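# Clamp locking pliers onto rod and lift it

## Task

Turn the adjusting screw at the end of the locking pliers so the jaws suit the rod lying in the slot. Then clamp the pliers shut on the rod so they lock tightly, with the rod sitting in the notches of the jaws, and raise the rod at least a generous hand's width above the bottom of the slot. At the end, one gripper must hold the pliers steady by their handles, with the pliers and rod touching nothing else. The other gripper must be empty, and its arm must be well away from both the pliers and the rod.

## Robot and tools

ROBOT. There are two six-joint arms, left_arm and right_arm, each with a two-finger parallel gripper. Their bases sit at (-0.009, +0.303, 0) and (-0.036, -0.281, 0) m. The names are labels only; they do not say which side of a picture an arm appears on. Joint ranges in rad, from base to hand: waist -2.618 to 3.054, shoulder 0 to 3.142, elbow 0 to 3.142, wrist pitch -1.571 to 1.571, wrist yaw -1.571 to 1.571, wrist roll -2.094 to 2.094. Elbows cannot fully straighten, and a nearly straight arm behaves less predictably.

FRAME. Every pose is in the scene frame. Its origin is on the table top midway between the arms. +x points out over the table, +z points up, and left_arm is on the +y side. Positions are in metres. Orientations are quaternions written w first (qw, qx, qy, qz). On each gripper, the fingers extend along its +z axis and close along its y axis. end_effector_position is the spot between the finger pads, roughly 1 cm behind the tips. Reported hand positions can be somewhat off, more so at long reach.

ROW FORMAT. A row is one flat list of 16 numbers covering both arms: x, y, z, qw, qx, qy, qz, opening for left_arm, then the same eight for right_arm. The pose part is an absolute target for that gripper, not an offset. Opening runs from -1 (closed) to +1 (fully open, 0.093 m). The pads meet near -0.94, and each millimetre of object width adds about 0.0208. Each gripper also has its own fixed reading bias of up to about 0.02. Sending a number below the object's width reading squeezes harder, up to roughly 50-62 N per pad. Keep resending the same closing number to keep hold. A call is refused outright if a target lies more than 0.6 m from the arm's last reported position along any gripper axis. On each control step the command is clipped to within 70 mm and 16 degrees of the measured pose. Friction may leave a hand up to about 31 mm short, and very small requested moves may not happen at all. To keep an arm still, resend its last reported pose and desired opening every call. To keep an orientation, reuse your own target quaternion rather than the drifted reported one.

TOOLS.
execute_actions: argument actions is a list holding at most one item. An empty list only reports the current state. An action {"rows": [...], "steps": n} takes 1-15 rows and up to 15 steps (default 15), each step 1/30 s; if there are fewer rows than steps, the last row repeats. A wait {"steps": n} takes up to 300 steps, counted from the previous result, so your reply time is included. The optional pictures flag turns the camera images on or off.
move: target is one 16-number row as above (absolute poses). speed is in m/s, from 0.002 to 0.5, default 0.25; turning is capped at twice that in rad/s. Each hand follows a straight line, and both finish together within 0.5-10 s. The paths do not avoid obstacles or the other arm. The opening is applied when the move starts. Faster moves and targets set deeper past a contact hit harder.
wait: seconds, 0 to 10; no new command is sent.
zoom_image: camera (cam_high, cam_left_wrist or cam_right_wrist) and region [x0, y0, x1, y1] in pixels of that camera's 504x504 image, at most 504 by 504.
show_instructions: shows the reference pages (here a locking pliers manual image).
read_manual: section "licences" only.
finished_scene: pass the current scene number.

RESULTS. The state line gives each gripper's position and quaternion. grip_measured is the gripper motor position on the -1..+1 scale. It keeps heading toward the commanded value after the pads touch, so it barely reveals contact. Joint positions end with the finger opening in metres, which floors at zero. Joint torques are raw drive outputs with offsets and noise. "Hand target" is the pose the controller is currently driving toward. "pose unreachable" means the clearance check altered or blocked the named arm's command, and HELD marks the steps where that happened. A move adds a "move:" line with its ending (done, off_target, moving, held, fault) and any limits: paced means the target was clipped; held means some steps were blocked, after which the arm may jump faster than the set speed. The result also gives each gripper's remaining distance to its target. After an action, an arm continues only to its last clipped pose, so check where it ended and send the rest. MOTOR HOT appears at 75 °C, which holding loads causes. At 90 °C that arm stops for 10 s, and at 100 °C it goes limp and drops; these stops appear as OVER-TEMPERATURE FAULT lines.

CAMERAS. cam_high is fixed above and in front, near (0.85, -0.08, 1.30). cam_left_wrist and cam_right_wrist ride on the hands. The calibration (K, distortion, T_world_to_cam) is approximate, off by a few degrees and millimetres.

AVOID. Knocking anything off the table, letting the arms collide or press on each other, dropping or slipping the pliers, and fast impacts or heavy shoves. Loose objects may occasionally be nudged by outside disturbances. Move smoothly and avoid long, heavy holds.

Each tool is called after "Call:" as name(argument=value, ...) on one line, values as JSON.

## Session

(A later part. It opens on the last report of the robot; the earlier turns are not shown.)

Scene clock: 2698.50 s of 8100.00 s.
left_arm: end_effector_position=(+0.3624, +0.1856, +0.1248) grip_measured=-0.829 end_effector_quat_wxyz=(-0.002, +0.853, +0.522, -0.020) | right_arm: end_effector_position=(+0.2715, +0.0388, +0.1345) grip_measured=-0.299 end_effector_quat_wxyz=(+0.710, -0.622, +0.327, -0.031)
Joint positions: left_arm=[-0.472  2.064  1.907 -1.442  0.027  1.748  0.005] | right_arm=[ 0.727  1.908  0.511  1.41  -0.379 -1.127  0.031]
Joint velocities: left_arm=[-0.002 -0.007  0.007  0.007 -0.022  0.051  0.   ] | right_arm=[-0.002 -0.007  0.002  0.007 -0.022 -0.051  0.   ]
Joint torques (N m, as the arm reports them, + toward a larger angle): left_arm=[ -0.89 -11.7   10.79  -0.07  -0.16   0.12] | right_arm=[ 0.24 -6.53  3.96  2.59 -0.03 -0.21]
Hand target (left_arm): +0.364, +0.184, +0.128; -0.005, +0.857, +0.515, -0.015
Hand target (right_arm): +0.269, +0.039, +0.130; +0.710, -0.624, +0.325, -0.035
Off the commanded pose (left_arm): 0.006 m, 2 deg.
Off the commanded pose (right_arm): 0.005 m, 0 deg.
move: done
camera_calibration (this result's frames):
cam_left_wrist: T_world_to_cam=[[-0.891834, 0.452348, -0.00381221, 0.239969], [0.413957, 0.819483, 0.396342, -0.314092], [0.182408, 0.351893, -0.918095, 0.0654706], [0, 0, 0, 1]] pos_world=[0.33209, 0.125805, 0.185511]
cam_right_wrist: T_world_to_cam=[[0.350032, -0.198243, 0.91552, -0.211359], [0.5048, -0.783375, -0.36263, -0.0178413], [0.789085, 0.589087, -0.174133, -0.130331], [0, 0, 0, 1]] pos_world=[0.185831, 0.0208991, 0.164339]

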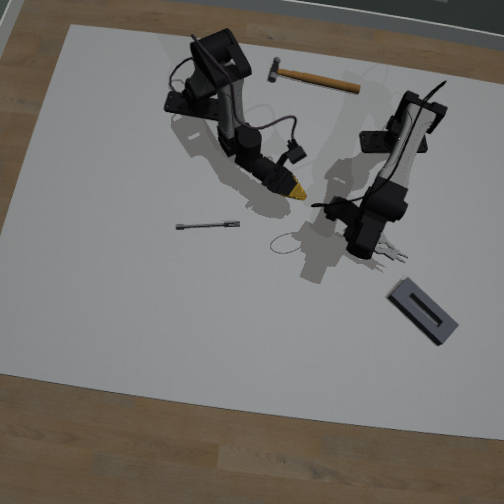

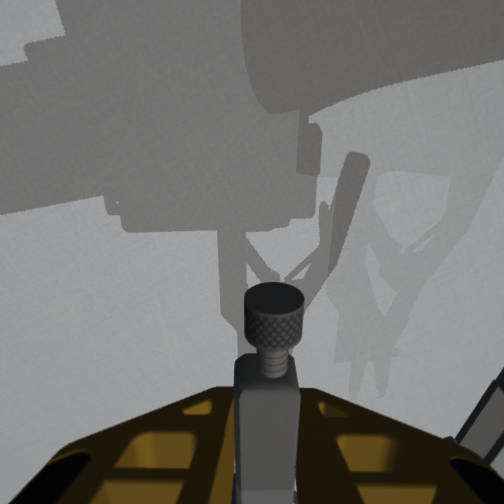

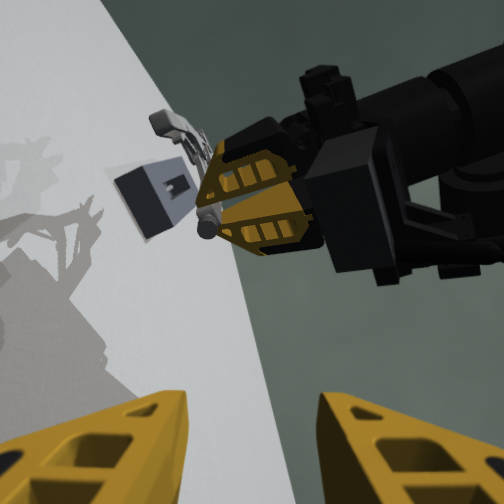

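Call:
move(target=[0.363,0.184,0.131,-0.009,0.857,0.515,-0.010,-0.9,0.295,0.125,0.110,0.711,-0.624,0.323,-0.031,-0.3], speed=0.08)

Call:
move(target=[0.363,0.184,0.131,-0.009,0.857,0.515,-0.010,-0.9,0.336,0.160,0.110,0.711,-0.624,0.323,-0.031,-0.3], speed=0.02)

Scene clock: 2705.63 s of 8100.00 s.
left_arm: end_effector_position=(+0.3606, +0.1860, +0.1248) grip_measured=-0.829 end_effector_quat_wxyz=(-0.008, +0.854, +0.519, -0.018) | right_arm: end_effector_position=(+0.2915, +0.1205, +0.1109) grip_measured=-0.299 end_effector_quat_wxyz=(+0.712, -0.623, +0.323, -0.028)
Joint positions: left_arm=[-0.477  2.064  1.907 -1.45   0.016  1.749  0.005] | right_arm=[ 0.87   2.159  0.811  1.363 -0.245 -1.128  0.031]
Joint velocities: left_arm=[-0.002 -0.012 -0.012 -0.051 -0.066 -0.051  0.001] | right_arm=[-0.017  0.017  0.007 -0.081  0.051 -0.022 -0.002]
Joint torques (N m, as the arm reports them, + toward a larger angle): left_arm=[ -0.93 -12.44  10.86  -0.09  -0.15   0.05] | right_arm=[ 0.34 -9.41  6.57  2.27  0.02 -0.18]
Hand target (left_arm): +0.363, +0.184, +0.131; -0.009, +0.857, +0.515, -0.010
Hand target (right_arm): +0.294, +0.125, +0.109; +0.711, -0.625, +0.322, -0.032
Off the commanded pose (left_arm): 0.007 m, 1 deg.
Off the commanded pose (right_arm): 0.006 m, 0 deg.
move: done
camera_calibration (this result's frames):
cam_left_wrist: T_world_to_cam=[[-0.889071, 0.457739, 0.00515564, 0.235123], [0.420419, 0.812024, 0.404803, -0.315707], [0.181108, 0.362066, -0.91439, 0.0637773], [0, 0, 0, 1]] pos_world=[0.33022, 0.125645, 0.184904]
cam_right_wrist: T_world_to_cam=[[0.350573, -0.197013, 0.915579, -0.180857], [0.512775, -0.777687, -0.363681, 0.0246101], [0.783684, 0.596983, -0.171613, -0.198013], [0, 0, 0, 1]] pos_world=[0.205964, 0.101718, 0.140558]

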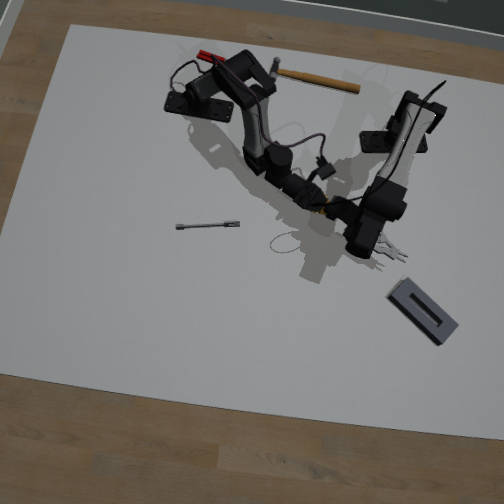

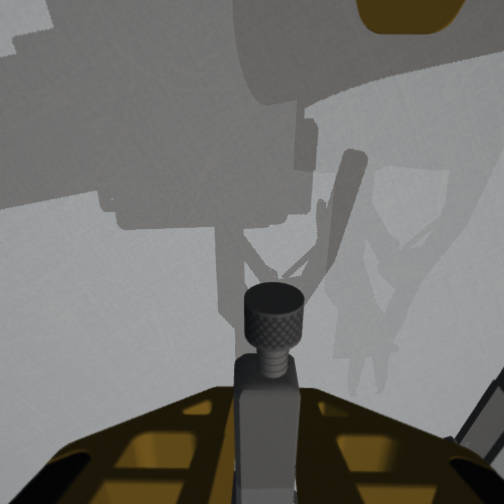

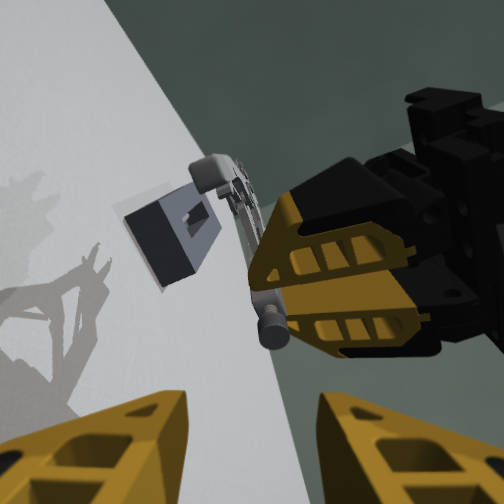

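Scene clock: 2708.83 s of 8100.00 s.
left_arm: end_effector_position=(+0.3607, +0.1860, +0.1248) grip_measured=-0.829 end_effector_quat_wxyz=(-0.008, +0.854, +0.519, -0.018) | right_arm: end_effector_position=(+0.3293, +0.1601, +0.1111) grip_measured=-0.299 end_effector_quat_wxyz=(+0.712, -0.623, +0.323, -0.028)
Joint positions: left_arm=[-0.477  2.064  1.907 -1.45   0.016  1.749  0.005] | right_arm=[ 0.87   2.274  1.067  1.223 -0.245 -1.128  0.031]
Joint velocities: left_arm=[ 0.002 -0.012 -0.007 -0.022 -0.022 -0.022 -0.001] | right_arm=[-0.002  0.037  0.002 -0.022  0.051  0.007  0.001]
Joint torques (N m, as the arm reports them, + toward a larger angle): left_arm=[ -1.   -12.33  11.05  -0.07  -0.14   0.05] | right_arm=[ -1.   -11.11   7.26   2.36  -0.1   -0.15]
Hand target (left_arm): +0.363, +0.184, +0.131; -0.009, +0.857, +0.515, -0.010
Hand target (right_arm): +0.335, +0.160, +0.109; +0.711, -0.624, +0.323, -0.031
Off the commanded pose (left_arm): 0.007 m, 1 deg.
Off the commanded pose (right_arm): 0.007 m, 0 deg.
move: done
camera_calibration (this result's frames):
cam_left_wrist: T_world_to_cam=[[-0.889066, 0.45775, 0.00522191, 0.2351], [0.420384, 0.811871, 0.405146, -0.315767], [0.181216, 0.362396, -0.914237, 0.0636312], [0, 0, 0, 1]] pos_world=[0.330232, 0.125685, 0.184878]
cam_right_wrist: T_world_to_cam=[[0.349849, -0.19777, 0.915693, -0.186151], [0.513062, -0.777386, -0.363919, 0.0359536], [0.783819, 0.597124, -0.170499, -0.251437], [0, 0, 0, 1]] pos_world=[0.243759, 0.141274, 0.140672]

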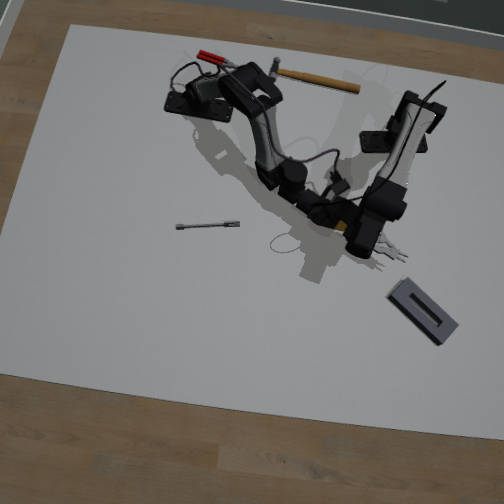

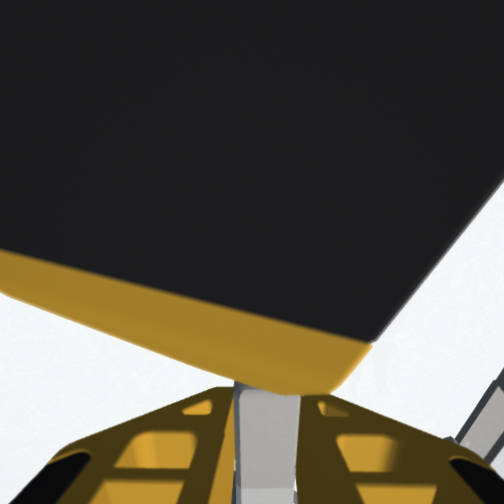

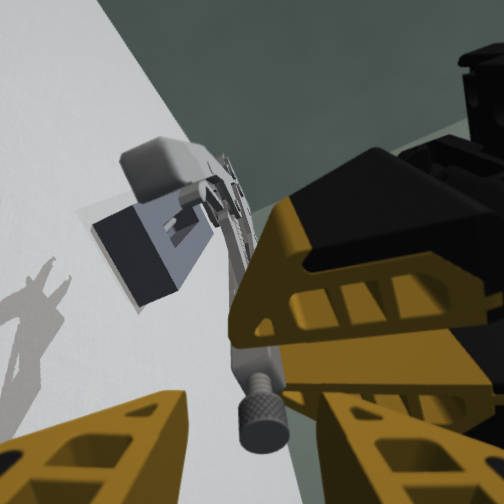

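Call:
move(target=[0.363,0.184,0.131,-0.009,0.857,0.515,-0.010,-0.9,0.338,0.153,0.113,0.711,-0.624,0.323,-0.031,-0.3], speed=0.008)

Scene clock: 2712.60 s of 8100.00 s.
left_arm: end_effector_position=(+0.3606, +0.1861, +0.1248) grip_measured=-0.829 end_effector_quat_wxyz=(-0.008, +0.854, +0.519, -0.018) | right_arm: end_effector_position=(+0.3356, +0.1543, +0.1103) grip_measured=-0.299 end_effector_quat_wxyz=(+0.711, -0.623, +0.325, -0.029)
Joint positions: left_arm=[-0.477  2.064  1.907 -1.45   0.016  1.749  0.005] | right_arm=[ 0.851  2.274  1.067  1.219 -0.259 -1.128  0.031]
Joint velocities: left_arm=[-0.007 -0.012  0.022 -0.037  0.037  0.066 -0.001] | right_arm=[ 0.002 -0.017 -0.017  0.037 -0.081 -0.037 -0.001]
Joint torques (N m, as the arm reports them, + toward a larger angle): left_arm=[ -0.89 -12.42  10.89  -0.04  -0.14   0.05] | right_arm=[ -0.83 -12.79   6.06   2.29  -0.15  -0.13]
Hand target (left_arm): +0.363, +0.184, +0.131; -0.009, +0.857, +0.515, -0.010
Hand target (right_arm): +0.338, +0.153, +0.113; +0.711, -0.624, +0.323, -0.031
Off the commanded pose (left_arm): 0.007 m, 1 deg.
Off the commanded pose (right_arm): 0.004 m, 0 deg.
move: done
camera_calibration (this result's frames):
cam_left_wrist: T_world_to_cam=[[-0.889058, 0.457759, 0.00566385, 0.234938], [0.420497, 0.811672, 0.405427, -0.315849], [0.180991, 0.36283, -0.91411, 0.0635982], [0, 0, 0, 1]] pos_world=[0.330177, 0.125746, 0.184859]
cam_right_wrist: T_world_to_cam=[[0.35086, -0.197266, 0.915414, -0.189171], [0.50808, -0.781057, -0.36305, 0.0299721], [0.786608, 0.592483, -0.173814, -0.252915], [0, 0, 0, 1]] pos_world=[0.250089, 0.13594, 0.140091]

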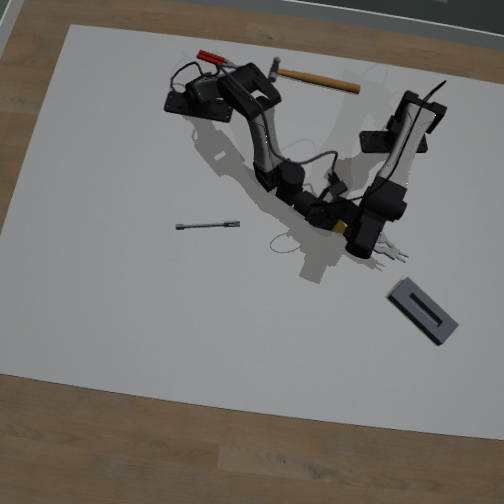

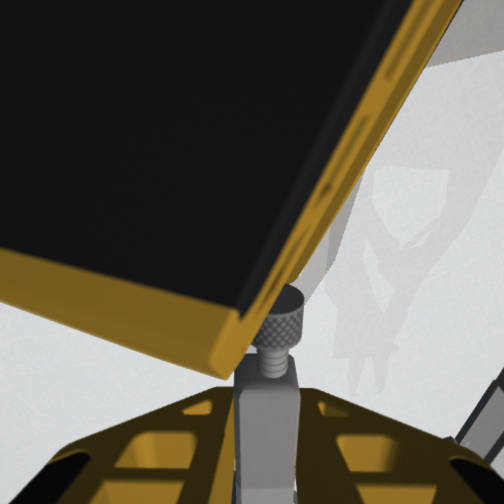

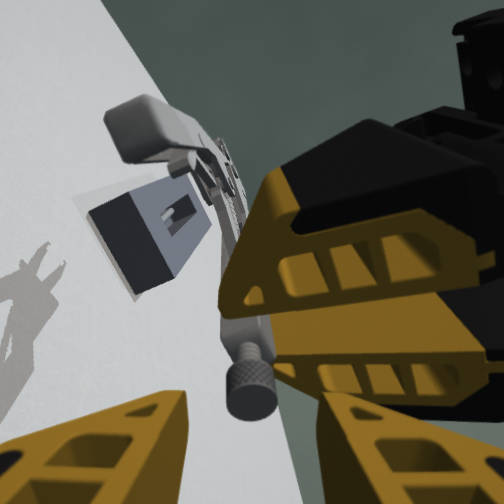

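Call:
move(target=[0.363,0.184,0.131,-0.009,0.857,0.515,-0.010,-0.9,0.333,0.1605,0.113,0.711,-0.624,0.323,-0.031,-0.3], speed=0.005)

Scene clock: 2717.13 s of 8100.00 s.
left_arm: end_effector_position=(+0.3606, +0.1861, +0.1248) grip_measured=-0.829 end_effector_quat_wxyz=(-0.008, +0.854, +0.519, -0.018) | right_arm: end_effector_position=(+0.3330, +0.1567, +0.1093) grip_measured=-0.299 end_effector_quat_wxyz=(+0.709, -0.624, +0.326, -0.028)
Joint positions: left_arm=[-0.477  2.064  1.907 -1.45   0.016  1.749  0.005] | right_arm=[ 0.859  2.274  1.067  1.215 -0.254 -1.128  0.031]
Joint velocities: left_arm=[-0.007  0.002  0.002  0.066 -0.007  0.007  0.001] | right_arm=[-0.017 -0.007  0.017  0.007 -0.066  0.022  0.   ]
Joint torques (N m, as the arm reports them, + toward a larger angle): left_arm=[ -0.82 -12.29  10.82  -0.06  -0.16   0.05] | right_arm=[  0.34 -12.52   6.59   2.28   0.03  -0.14]
Hand target (left_arm): +0.363, +0.184, +0.131; -0.009, +0.857, +0.515, -0.010
Hand target (right_arm): +0.333, +0.161, +0.113; +0.711, -0.624, +0.323, -0.031
Off the commanded pose (left_arm): 0.007 m, 1 deg.
Off the commanded pose (right_arm): 0.005 m, 0 deg.
move: done
camera_calibration (this result's frames):
cam_left_wrist: T_world_to_cam=[[-0.889058, 0.457759, 0.00566385, 0.234938], [0.420497, 0.811672, 0.405427, -0.315849], [0.180991, 0.36283, -0.91411, 0.0635982], [0, 0, 0, 1]] pos_world=[0.330177, 0.125746, 0.184859]
cam_right_wrist: T_world_to_cam=[[0.35411, -0.193622, 0.914941, -0.188476], [0.509084, -0.78077, -0.362259, 0.0323537], [0.7845, 0.594061, -0.177908, -0.251571], [0, 0, 0, 1]] pos_world=[0.247628, 0.138216, 0.139408]

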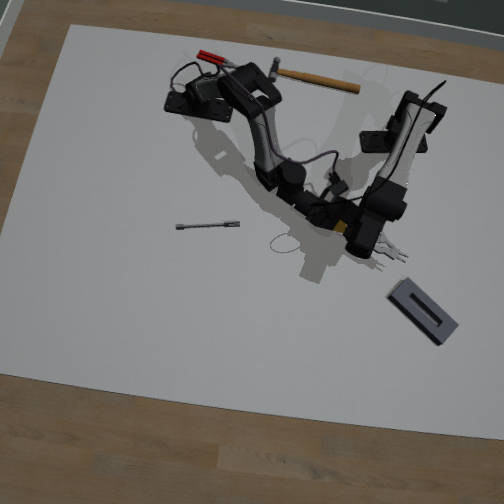

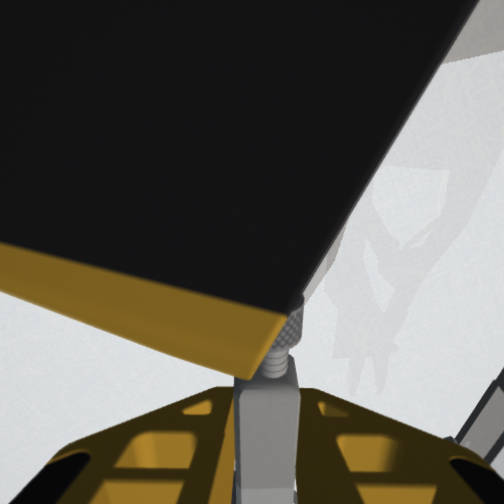

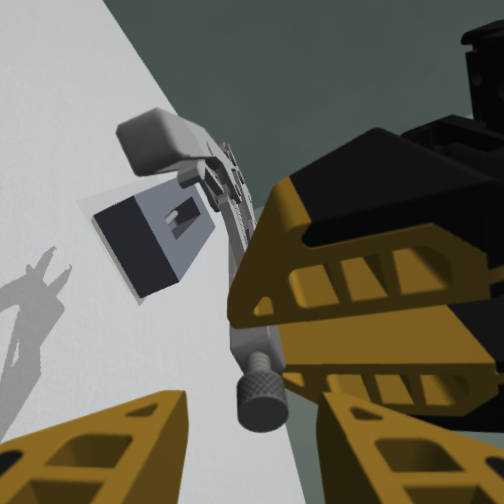

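Call:
execute_actions(actions=[{"rows":[[0.363,0.184,0.131,-0.009,0.857,0.515,-0.010,-0.9,0.333,0.159,0.112,0.711,-0.624,0.323,-0.031,-0.6],[0.363,0.184,0.131,-0.009,0.857,0.515,-0.010,-0.9,0.333,0.159,0.112,0.711,-0.624,0.323,-0.031,-0.68],[0.363,0.184,0.131,-0.009,0.857,0.515,-0.010,-0.9,0.333,0.159,0.112,0.711,-0.624,0.323,-0.031,-0.75],[0.363,0.184,0.131,-0.009,0.857,0.515,-0.010,-0.9,0.333,0.159,0.112,0.711,-0.624,0.323,-0.031,-0.85]],"steps":12}])

Call:
move(target=[0.363,0.184,0.131,-0.009,0.857,0.515,-0.010,-0.9,0.333,0.159,0.112,0.656,-0.697,0.085,-0.276,-0.85], speed=0.15)

Call:
execute_actions(actions=[{"rows":[[0.363,0.184,0.131,-0.009,0.857,0.515,-0.010,-0.9,0.333,0.159,0.112,0.656,-0.697,0.085,-0.276,-0.35]],"steps":10}], pictures=false)

Call:
move(target=[0.363,0.184,0.131,-0.009,0.857,0.515,-0.010,-0.9,0.29,0.115,0.118,0.656,-0.697,0.085,-0.276,-0.35], speed=0.08)

Scene clock: 2723.57 s of 8100.00 s.
left_arm: end_effector_position=(+0.3601, +0.1864, +0.1249) grip_measured=-0.829 end_effector_quat_wxyz=(-0.010, +0.855, +0.519, -0.018) | right_arm: end_effector_position=(+0.3334, +0.1564, +0.1103) grip_measured=-0.837 end_effector_quat_wxyz=(+0.711, -0.623, +0.325, -0.029)
Joint positions: left_arm=[-0.478  2.064  1.907 -1.452  0.013  1.749  0.005] | right_arm=[ 0.859  2.274  1.067  1.219 -0.251 -1.128  0.005]
Joint velocities: left_arm=[ 0.007  0.002 -0.017 -0.022 -0.007 -0.022  0.001] | right_arm=[-0.002  0.007 -0.007 -0.007  0.007 -0.066 -0.   ]
Joint torques (N m, as the arm reports them, + toward a larger angle): left_arm=[ -0.81 -12.31  10.94  -0.05  -0.13   0.05] | right_arm=[ -0.02 -12.34   6.3    2.33  -0.02  -0.14]
Hand target (left_arm): +0.363, +0.184, +0.131; -0.009, +0.857, +0.515, -0.010
Hand target (right_arm): +0.333, +0.159, +0.112; +0.711, -0.624, +0.323, -0.031
Off the commanded pose (left_arm): 0.007 m, 1 deg.
Off the commanded pose (right_arm): 0.003 m, 0 deg.
Steps of this call (steps 1 to 181: nothing new was sent; steps 182 to 193: all 12 steps of this action). Readings (end_effector_position):
182: left_arm (+0.3606, +0.1861, +0.1248) | right_arm (+0.3331, +0.1566, +0.1092)
183: left_arm (+0.3606, +0.1861, +0.1248) | right_arm (+0.3331, +0.1566, +0.1092)
185: left_arm (+0.3603, +0.1865, +0.1249) | right_arm (+0.3333, +0.1565, +0.1097)
189: left_arm (+0.3601, +0.1864, +0.1249) | right_arm (+0.3334, +0.1564, +0.1103)
193: the state above
camera_calibration (this result's frames):
cam_left_wrist: T_world_to_cam=[[-0.888659, 0.458493, 0.0083155, 0.233763], [0.421797, 0.810151, 0.407114, -0.316242], [0.179922, 0.365293, -0.913339, 0.0634419], [0, 0, 0, 1]] pos_world=[0.329711, 0.125851, 0.184747]
cam_right_wrist: T_world_to_cam=[[0.350921, -0.197327, 0.915378, -0.187973], [0.508056, -0.781033, -0.363136, 0.0328196], [0.786596, 0.592495, -0.173828, -0.25246], [0, 0, 0, 1]] pos_world=[0.247874, 0.138123, 0.1401]

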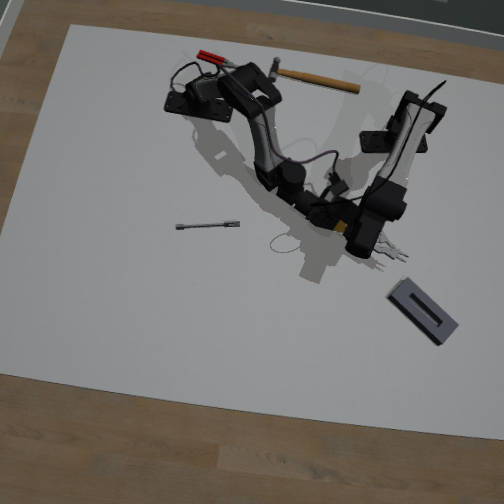

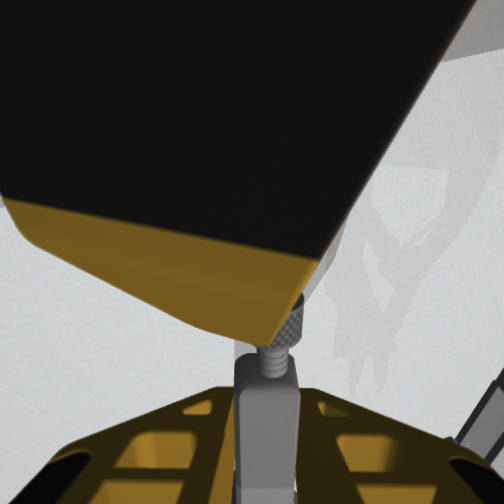

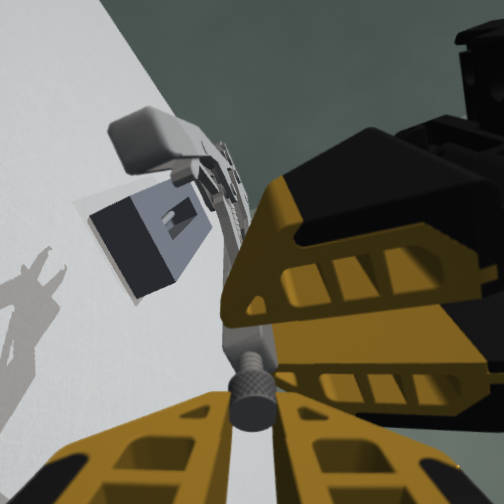

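Scene clock: 2726.67 s of 8100.00 s.
left_arm: end_effector_position=(+0.3602, +0.1864, +0.1249) grip_measured=-0.829 end_effector_quat_wxyz=(-0.010, +0.855, +0.519, -0.017) | right_arm: end_effector_position=(+0.3335, +0.1563, +0.1130) grip_measured=-0.838 end_effector_quat_wxyz=(+0.660, -0.693, +0.090, -0.275)
Joint positions: left_arm=[-0.478  2.064  1.907 -1.452  0.012  1.749  0.005] | right_arm=[ 0.859  2.274  1.067  1.231 -0.25  -1.83   0.005]
Joint velocities: left_arm=[-0.017 -0.007 -0.017  0.007 -0.007  0.037 -0.   ] | right_arm=[-0.002 -0.007  0.007  0.066 -0.037 -0.007 -0.001]
Joint torques (N m, as the arm reports them, + toward a larger angle): left_arm=[ -0.97 -12.27  10.9   -0.04  -0.13   0.04] | right_arm=[  0.06 -12.28   6.31   2.16  -0.06  -0.21]
Hand target (left_arm): +0.363, +0.184, +0.131; -0.009, +0.857, +0.515, -0.010
Hand target (right_arm): +0.333, +0.159, +0.112; +0.656, -0.697, +0.085, -0.276
Off the commanded pose (left_arm): 0.007 m, 1 deg.
Off the commanded pose (right_arm): 0.003 m, 1 deg.
move: done
camera_calibration (this result's frames):
cam_left_wrist: T_world_to_cam=[[-0.888651, 0.458514, 0.00807245, 0.233855], [0.42158, 0.809888, 0.407861, -0.316337], [0.180472, 0.365849, -0.913008, 0.0630365], [0, 0, 0, 1]] pos_world=[0.3298, 0.12591, 0.184687]
cam_right_wrist: T_world_to_cam=[[-0.25133, 0.137221, 0.958125, -0.0467818], [0.531927, -0.807429, 0.255171, -0.0400186], [0.808633, 0.573785, 0.12994, -0.290742], [0, 0, 0, 1]] pos_world=[0.244633, 0.140931, 0.0928134]

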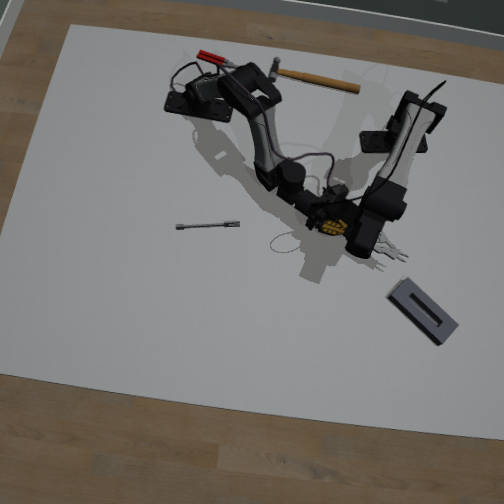

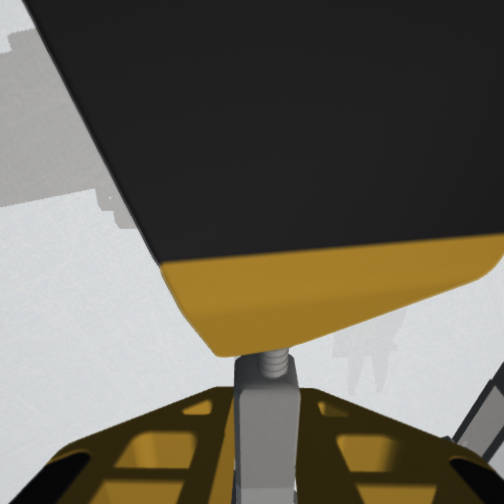

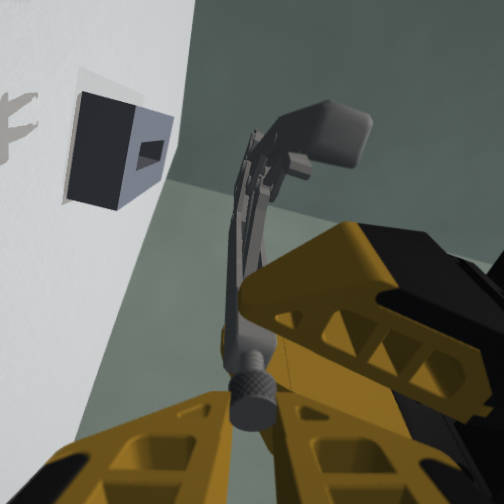

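Scene clock: 2727.00 s of 8100.00 s.
left_arm: end_effector_position=(+0.3603, +0.1866, +0.1249) grip_measured=-0.829 end_effector_quat_wxyz=(-0.010, +0.855, +0.519, -0.017) | right_arm: end_effector_position=(+0.3335, +0.1564, +0.1110) grip_measured=-0.352 end_effector_quat_wxyz=(+0.657, -0.696, +0.089, -0.275)
Joint positions: left_arm=[-0.478  2.064  1.907 -1.452  0.012  1.749  0.005] | right_arm=[ 0.859  2.274  1.067  1.222 -0.25  -1.835  0.028]
Joint velocities: left_arm=[-0.002 -0.002  0.002  0.022 -0.007  0.051  0.001] | right_arm=[-0.012  0.012  0.017  0.007 -0.081 -0.022 -0.001]
Joint torques (N m, as the arm reports them, + toward a larger angle): left_arm=[ -0.86 -12.47  11.01  -0.04  -0.12   0.09] | right_arm=[  0.18 -12.35   6.25   2.23  -0.06  -0.17]
Hand target (left_arm): +0.363, +0.184, +0.131; -0.009, +0.857, +0.515, -0.010
Hand target (right_arm): +0.333, +0.159, +0.112; +0.656, -0.697, +0.085, -0.276
Off the commanded pose (left_arm): 0.007 m, 1 deg.
Off the commanded pose (right_arm): 0.003 m, 1 deg.
Steps of this call (steps 1 to 10: all 10 steps of this action). Readings (end_effector_position):
1: left_arm (+0.3603, +0.1866, +0.1249) | right_arm (+0.3335, +0.1563, +0.1130)
2: left_arm (+0.3603, +0.1866, +0.1249) | right_arm (+0.3335, +0.1563, +0.1127)
4: left_arm (+0.3603, +0.1866, +0.1249) | right_arm (+0.3335, +0.1564, +0.1116)
8: left_arm (+0.3603, +0.1866, +0.1249) | right_arm (+0.3335, +0.1564, +0.1111)
10: the state above

Scene clock: 2728.40 s of 8100.00 s.
left_arm: end_effector_position=(+0.3601, +0.1861, +0.1249) grip_measured=-0.829 end_effector_quat_wxyz=(-0.009, +0.855, +0.519, -0.018) | right_arm: end_effector_position=(+0.2942, +0.1161, +0.1054) grip_measured=-0.351 end_effector_quat_wxyz=(-0.647, +0.708, -0.094, +0.267)
Joint positions: left_arm=[-0.478  2.064  1.907 -1.452  0.014  1.749  0.005] | right_arm=[ 0.859  2.144  0.804  1.319 -0.25  -1.835  0.028]
Joint velocities: left_arm=[ 0.007 -0.002 -0.012 -0.066 -0.066  0.022 -0.002] | right_arm=[-0.012 -0.002 -0.012  0.037 -0.037 -0.037  0.001]
Joint torques (N m, as the arm reports them, + toward a larger angle): left_arm=[ -0.86 -12.19  11.15  -0.02  -0.13   0.08] | right_arm=[ -0.08 -12.81   3.98   2.7   -0.09  -0.17]
Hand target (left_arm): +0.363, +0.184, +0.131; -0.009, +0.857, +0.515, -0.010
Hand target (right_arm): +0.291, +0.115, +0.118; -0.656, +0.697, -0.085, +0.276
Off the commanded pose (left_arm): 0.007 m, 1 deg.
Off the commanded pose (right_arm): 0.013 m, 2 deg.
move: off_target (right_arm)
camera_calibration (this result's frames):
cam_left_wrist: T_world_to_cam=[[-0.888679, 0.458464, 0.00774097, 0.233972], [0.421752, 0.81066, 0.406148, -0.316041], [0.179929, 0.3642, -0.913775, 0.0637682], [0, 0, 0, 1]] pos_world=[0.329743, 0.12571, 0.184818]
cam_right_wrist: T_world_to_cam=[[-0.225911, 0.170826, 0.959053, -0.0553641], [0.538873, -0.798243, 0.269117, -0.0542338], [0.81153, 0.577604, 0.0882782, -0.231738], [0, 0, 0, 1]] pos_world=[0.20478, 0.100018, 0.0881497]

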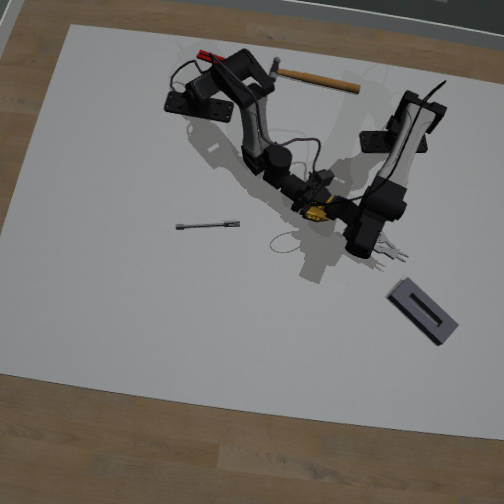

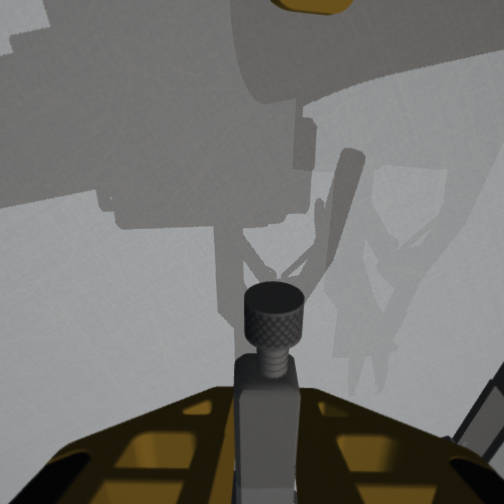

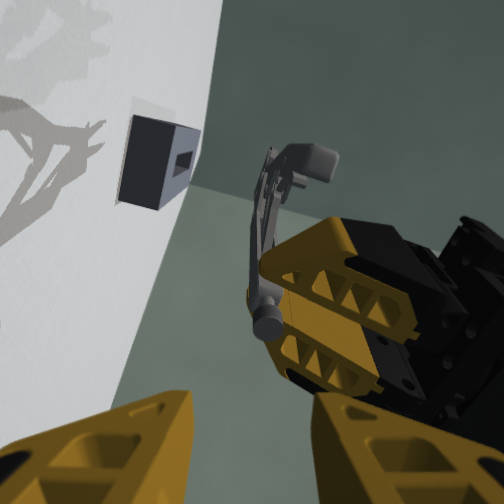

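Call:
move(target=[0.363,0.184,0.17,-0.009,0.857,0.515,-0.010,-0.9,0.30,-0.08,0.2,0.411,-0.542,0.646,0.345,1], speed=0.25)

Call:
move(target=[0.30,0.22,0.2,0.25,0.25,0.933,-0.067,-0.9,0.30,-0.08,0.2,0.411,-0.542,0.646,0.345,1], speed=0.25)

Call:
move(target=[0.40,0.33,0.24,0.637,-0.299,0.633,0.324,-0.9,0.35,-0.05,0.22,0.411,-0.542,0.646,0.345,1], speed=0.25)

Call:
move(target=[0.478,0.402,0.21,0.637,-0.299,0.633,0.324,-0.9,0.46,0.10,0.22,0.411,-0.542,0.646,0.345,1], speed=0.1)

Call:
move(target=[0.478,0.402,0.183,0.637,-0.299,0.633,0.324,-0.9,0.46,0.10,0.22,0.411,-0.542,0.646,0.345,1], speed=0.015)

Call:
zoom_image(camera="cam_right_wrist", region=[190,150,280,240])

Scene clock: 2736.77 s of 8100.00 s.
left_arm: end_effector_position=(+0.3617, +0.1855, +0.1521) grip_measured=-0.829 end_effector_quat_wxyz=(-0.001, +0.855, +0.519, -0.011) | right_arm: end_effector_position=(+0.2988, -0.0782, +0.1988) grip_measured=+1.000 end_effector_quat_wxyz=(+0.411, -0.543, +0.646, +0.346)
Joint positions: left_arm=[-0.478  2.064  2.016 -1.539  0.015  1.749  0.005] | right_arm=[ 0.231  1.58   1.151 -0.522 -1.024 -0.873  0.093]
Joint velocities: left_arm=[-0.002 -0.002  0.027  0.007 -0.051 -0.007 -0.   ] | right_arm=[ 0.012 -0.012 -0.002 -0.037 -0.037 -0.051  0.   ]
Joint torques (N m, as the arm reports them, + toward a larger angle): left_arm=[ -0.94 -15.36  10.72   0.02  -0.16   0.04] | right_arm=[-0.73 -6.14  8.89  1.32 -0.61 -0.23]
Hand target (left_arm): +0.362, +0.184, +0.170; +0.011, +0.857, +0.515, +0.007
Hand target (right_arm): +0.302, -0.079, +0.201; +0.410, -0.543, +0.644, +0.349
Off the commanded pose (left_arm): 0.018 m, 1 deg.
Off the commanded pose (right_arm): 0.003 m, 0 deg.
joint sent to its limit (left arm) — the command would take joint 4 (wrist pitch) past its lower limit, so that joint was sent only as far as its limit.
move: off_target (left_arm)
camera_calibration (this result's frames):
cam_left_wrist: T_world_to_cam=[[-0.888611, 0.458419, -0.0149309, 0.238934], [0.412919, 0.813736, 0.409063, -0.325072], [0.199672, 0.357333, -0.912384, 0.0824782], [0, 0, 0, 1]] pos_world=[0.330079, 0.125519, 0.211794]
cam_right_wrist: T_world_to_cam=[[0.989126, -0.146264, 0.0153784, -0.310893], [-0.102897, -0.762959, -0.638205, 0.137972], [0.105079, 0.629683, -0.769713, 0.254163], [0, 0, 0, 1]] pos_world=[0.295003, -0.100247, 0.288468]

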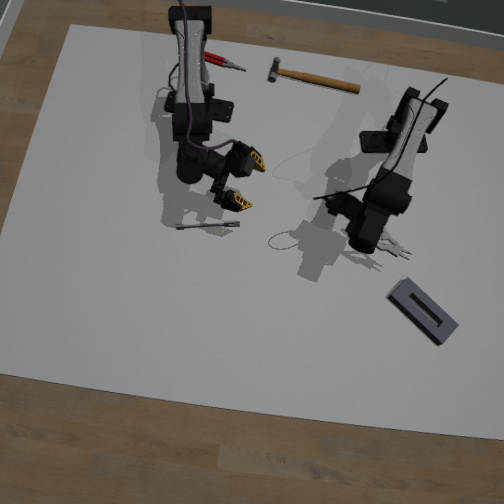

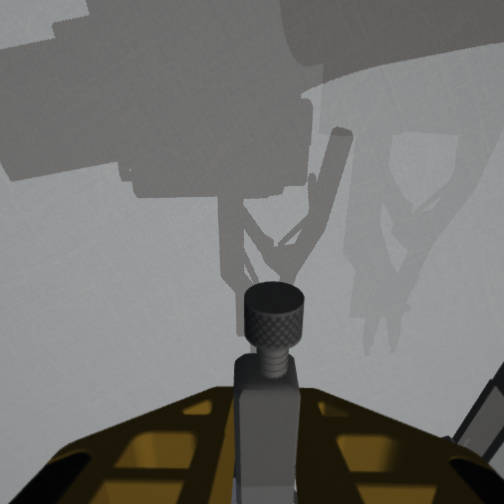

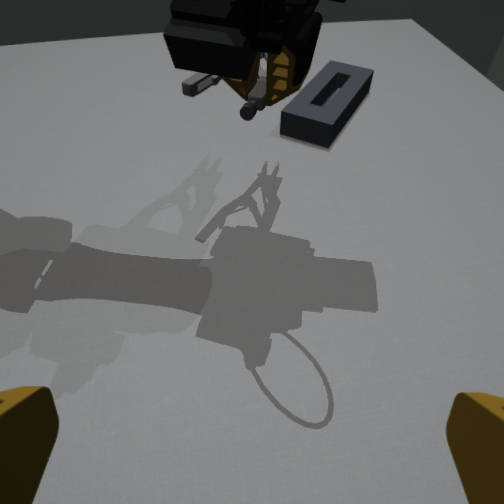

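Scene clock: 2740.53 s of 8100.00 s.
left_arm: end_effector_position=(+0.2995, +0.2202, +0.2021) grip_measured=-0.829 end_effector_quat_wxyz=(+0.241, +0.256, +0.934, -0.062) | right_arm: end_effector_position=(+0.2987, -0.0782, +0.1988) grip_measured=+1.000 end_effector_quat_wxyz=(+0.410, -0.543, +0.646, +0.346)
Joint positions: left_arm=[-0.356  1.339  1.278 -1.031  0.161  0.317  0.005] | right_arm=[ 0.231  1.58   1.151 -0.523 -1.024 -0.873  0.093]
Joint velocities: left_arm=[-0.017 -0.012 -0.012 -0.022 -0.066 -0.022 -0.   ] | right_arm=[ 0.017  0.002 -0.007 -0.007  0.007  0.051  0.   ]
Joint torques (N m, as the arm reports them, + toward a larger angle): left_arm=[-0.47 -7.6   7.05  1.75  0.02 -0.05] | right_arm=[-0.75 -7.46  7.85  1.36 -0.49 -0.19]
Hand target (left_arm): +0.299, +0.220, +0.203; +0.251, +0.251, +0.933, -0.062
Hand target (right_arm): +0.300, -0.080, +0.200; +0.411, -0.542, +0.646, +0.345
Off the commanded pose (left_arm): 0.002 m, 1 deg.
Off the commanded pose (right_arm): 0.003 m, 0 deg.
move: done
camera_calibration (this result's frames):
cam_left_wrist: T_world_to_cam=[[-0.495029, -0.868318, -0.0311406, 0.345991], [-0.865975, 0.495986, -0.0639221, 0.200498], [0.0709501, -0.00467634, -0.997469, 0.263655], [0, 0, 0, 1]] pos_world=[0.326195, 0.202219, 0.286579]
cam_right_wrist: T_world_to_cam=[[0.989132, -0.146263, 0.0150158, -0.310775], [-0.103137, -0.763, -0.638117, 0.137989], [0.10479, 0.629633, -0.769793, 0.254244], [0, 0, 0, 1]] pos_world=[0.294987, -0.10025, 0.288435]

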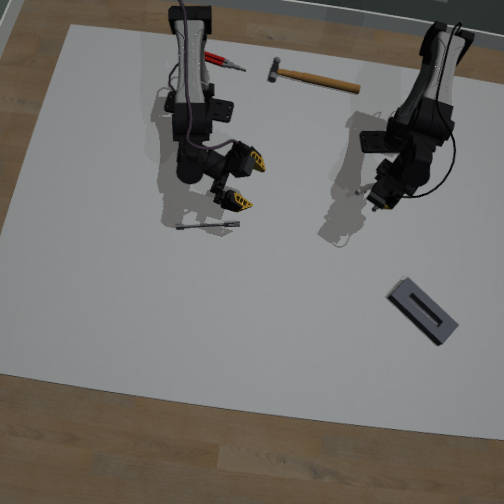

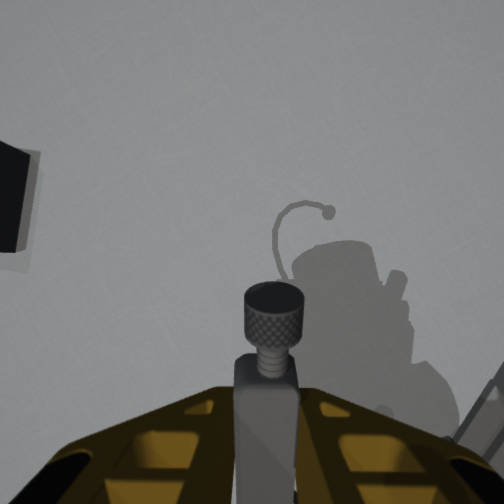

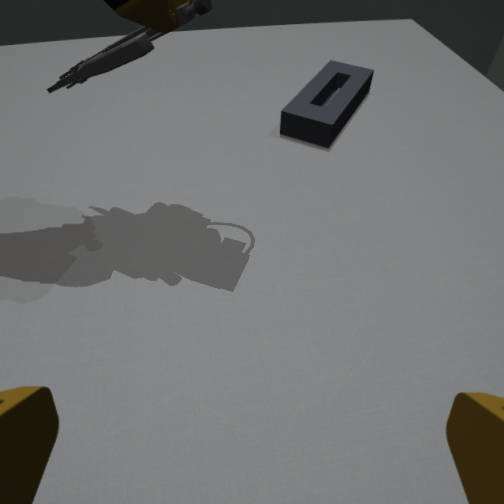

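Scene clock: 2744.93 s of 8100.00 s.
left_arm: end_effector_position=(+0.3981, +0.3264, +0.2478) grip_measured=-0.830 end_effector_quat_wxyz=(+0.632, -0.297, +0.639, +0.322) | right_arm: end_effector_position=(+0.3475, -0.0525, +0.2194) grip_measured=+1.000 end_effector_quat_wxyz=(+0.416, -0.543, +0.644, +0.344)
Joint positions: left_arm=[-0.523  1.622  0.83   0.813 -1.253  0.057  0.005] | right_arm=[ 0.278  1.746  1.399 -0.526 -0.994 -0.795  0.093]
Joint velocities: left_arm=[ 0.002  0.007 -0.002  0.081 -0.022  0.022  0.   ] | right_arm=[-0.012 -0.002 -0.007 -0.051  0.066  0.081  0.   ]
Joint torques (N m, as the arm reports them, + toward a larger angle): left_arm=[ 0.46 -7.47  6.1   2.33 -0.15  0.09] | right_arm=[ 0.39 -8.13  9.11  1.46 -0.39 -0.05]
Hand target (left_arm): +0.395, +0.332, +0.241; +0.629, -0.300, +0.637, +0.329
Hand target (right_arm): +0.350, -0.049, +0.219; +0.412, -0.542, +0.646, +0.345
Off the commanded pose (left_arm): 0.009 m, 1 deg.
Off the commanded pose (right_arm): 0.004 m, 1 deg.
move: done
camera_calibration (this result's frames):
cam_left_wrist: T_world_to_cam=[[0.803236, -0.594742, -0.0330832, -0.117245], [-0.272966, -0.318155, -0.907891, 0.474904], [0.529435, 0.738282, -0.417898, -0.265964], [0, 0, 0, 1]] pos_world=[0.364619, 0.277719, 0.316136]
cam_right_wrist: T_world_to_cam=[[0.988274, -0.150425, 0.0262008, -0.357969], [-0.0987025, -0.760291, -0.64204, 0.17524], [0.116499, 0.631925, -0.766224, 0.244089], [0, 0, 0, 1]] pos_world=[0.342632, -0.0748605, 0.308917]

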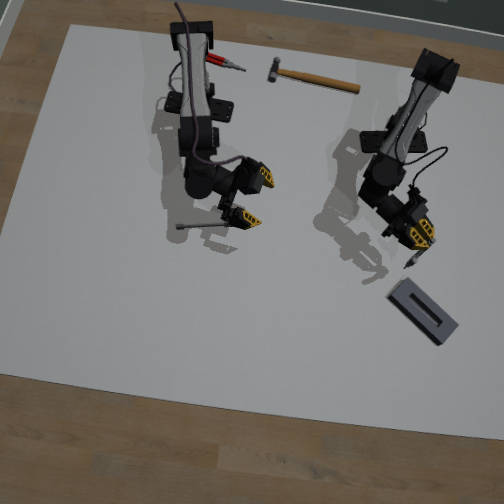

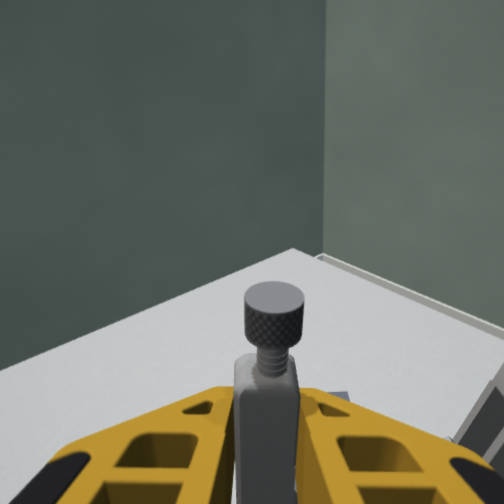

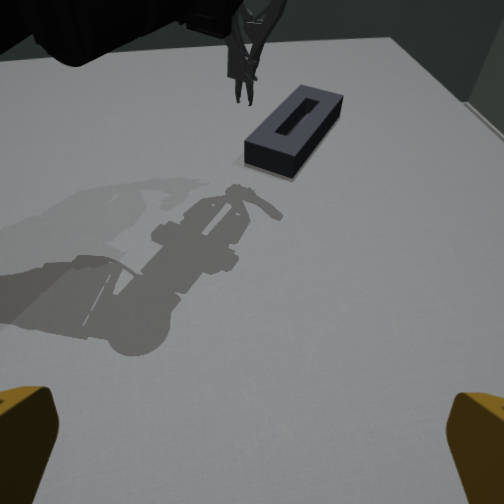

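Scene clock: 2747.40 s of 8100.00 s.
left_arm: end_effector_position=(+0.4710, +0.4006, +0.1965) grip_measured=-0.830 end_effector_quat_wxyz=(+0.619, -0.285, +0.650, +0.335) | right_arm: end_effector_position=(+0.4583, +0.0997, +0.2199) grip_measured=+1.000 end_effector_quat_wxyz=(+0.416, -0.543, +0.643, +0.344)
Joint positions: left_arm=[-0.271  1.922  0.983  0.924 -1.003  0.07   0.005] | right_arm=[ 0.52   2.394  2.323 -0.588 -0.82  -0.525  0.093]
Joint velocities: left_arm=[-0.002 -0.002  0.002 -0.037  0.007  0.022 -0.001] | right_arm=[-0.002 -0.012  0.017 -0.037 -0.022  0.022  0.   ]
Joint torques (N m, as the arm reports them, + toward a larger angle): left_arm=[  0.26 -10.66  11.35   2.66  -0.03   0.1 ] | right_arm=[  0.1  -14.01   9.36   1.87  -0.27  -0.1 ]
Hand target (left_arm): +0.477, +0.403, +0.212; +0.638, -0.297, +0.631, +0.326
Hand target (right_arm): +0.459, +0.102, +0.218; +0.412, -0.542, +0.646, +0.344
Off the commanded pose (left_arm): 0.015 m, 3 deg.
Off the commanded pose (right_arm): 0.002 m, 1 deg.
move: off_target (left_arm)
camera_calibration (this result's frames):
cam_left_wrist: T_world_to_cam=[[0.802173, -0.591675, -0.0802511, -0.124782], [-0.31389, -0.303541, -0.899631, 0.483694], [0.507929, 0.746849, -0.429213, -0.371821], [0, 0, 0, 1]] pos_world=[0.440782, 0.350685, 0.265542]
cam_right_wrist: T_world_to_cam=[[0.988594, -0.14827, 0.0264044, -0.444962], [-0.0968677, -0.760263, -0.642353, 0.301445], [0.115316, 0.632469, -0.765954, 0.13591], [0, 0, 0, 1]] pos_world=[0.453415, 0.0772446, 0.309484]

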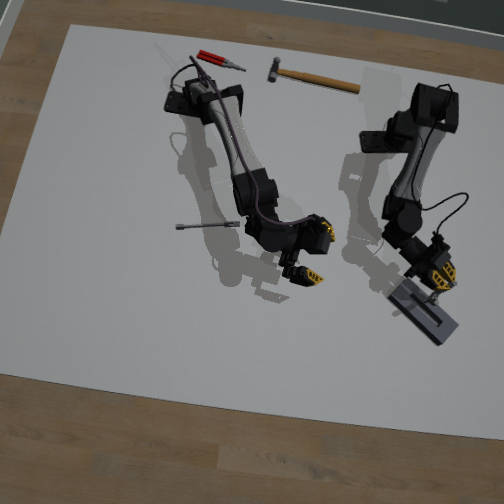

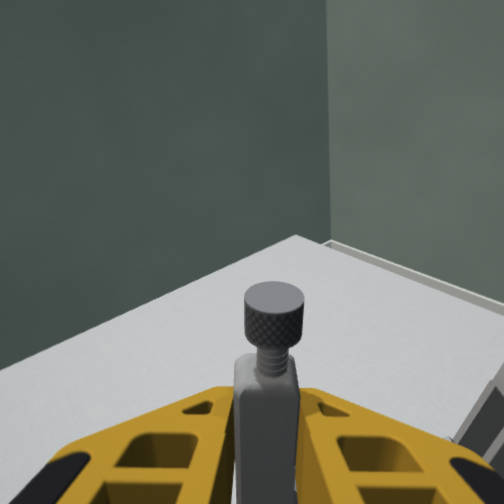

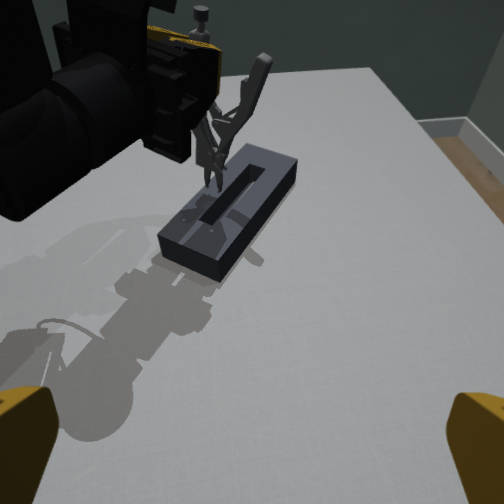

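Scene clock: 2749.67 s of 8100.00 s.
left_arm: end_effector_position=(+0.4758, +0.4002, +0.1863) grip_measured=-0.830 end_effector_quat_wxyz=(+0.634, -0.294, +0.636, +0.327) | right_arm: end_effector_position=(+0.4583, +0.0997, +0.2197) grip_measured=+1.000 end_effector_quat_wxyz=(+0.412, -0.543, +0.645, +0.345)
Joint positions: left_arm=[-0.271  1.986  0.983  1.035 -1.003  0.07   0.005] | right_arm=[ 0.52   2.403  2.344 -0.609 -0.82  -0.525  0.093]
Joint velocities: left_arm=[-0.002 -0.007  0.007  0.051 -0.051  0.037  0.   ] | right_arm=[ 0.007 -0.002  0.012  0.051  0.051 -0.095  0.   ]
Joint torques (N m, as the arm reports them, + toward a larger angle): left_arm=[  0.05 -10.11   8.53   2.34  -0.07  -0.05] | right_arm=[ -0.33 -14.09   9.35   1.81  -0.33  -0.12]
Hand target (left_arm): +0.478, +0.402, +0.183; +0.636, -0.299, +0.633, +0.324
Hand target (right_arm): +0.460, +0.100, +0.220; +0.412, -0.542, +0.646, +0.345
Off the commanded pose (left_arm): 0.004 m, 1 deg.
Off the commanded pose (right_arm): 0.002 m, 0 deg.
move: done
camera_calibration (this result's frames):
cam_left_wrist: T_world_to_cam=[[0.805029, -0.591945, -0.039109, -0.138599], [-0.270531, -0.307644, -0.912232, 0.459206], [0.52796, 0.744954, -0.407802, -0.391052], [0, 0, 0, 1]] pos_world=[0.442265, 0.350545, 0.254011]
cam_right_wrist: T_world_to_cam=[[0.98878, -0.148178, 0.0188851, -0.44344], [-0.102127, -0.762855, -0.638453, 0.303147], [0.109011, 0.629361, -0.769429, 0.139696], [0, 0, 0, 1]] pos_world=[0.454196, 0.0776296, 0.309406]

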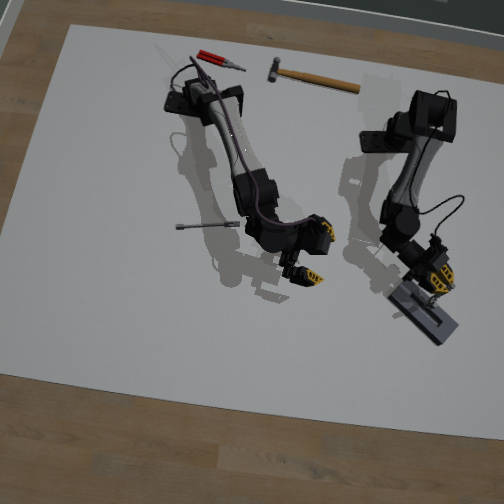

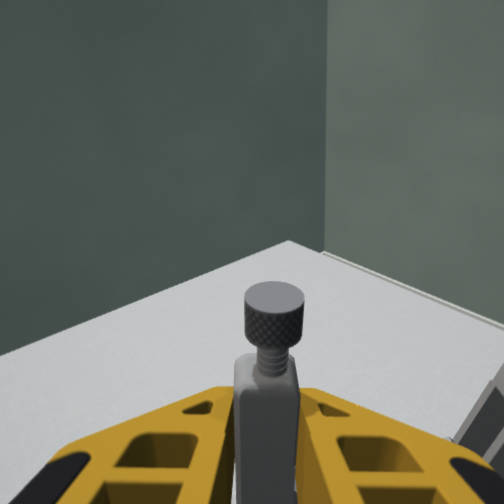

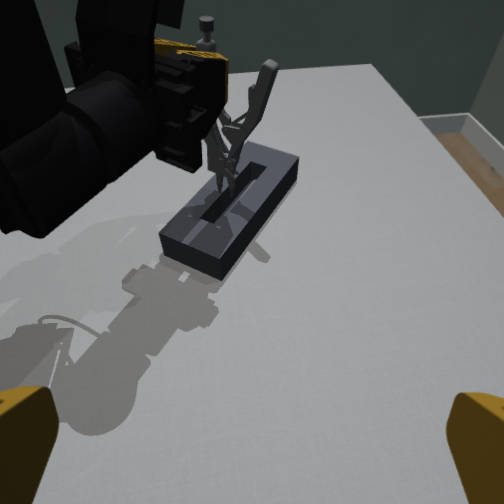

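Region (190, 150, 280, 240) of cam_right_wrist's 504x504 image, scaled by 5.600, with more detail than that image has.

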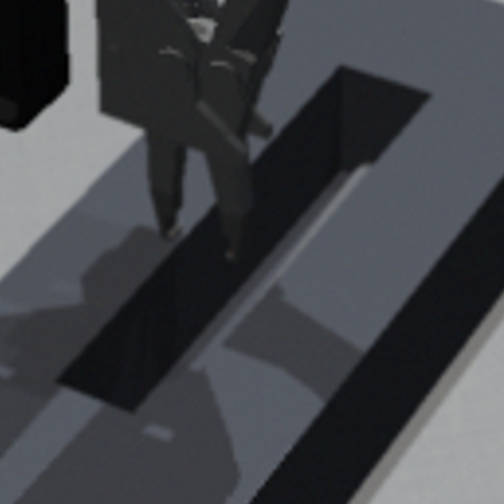

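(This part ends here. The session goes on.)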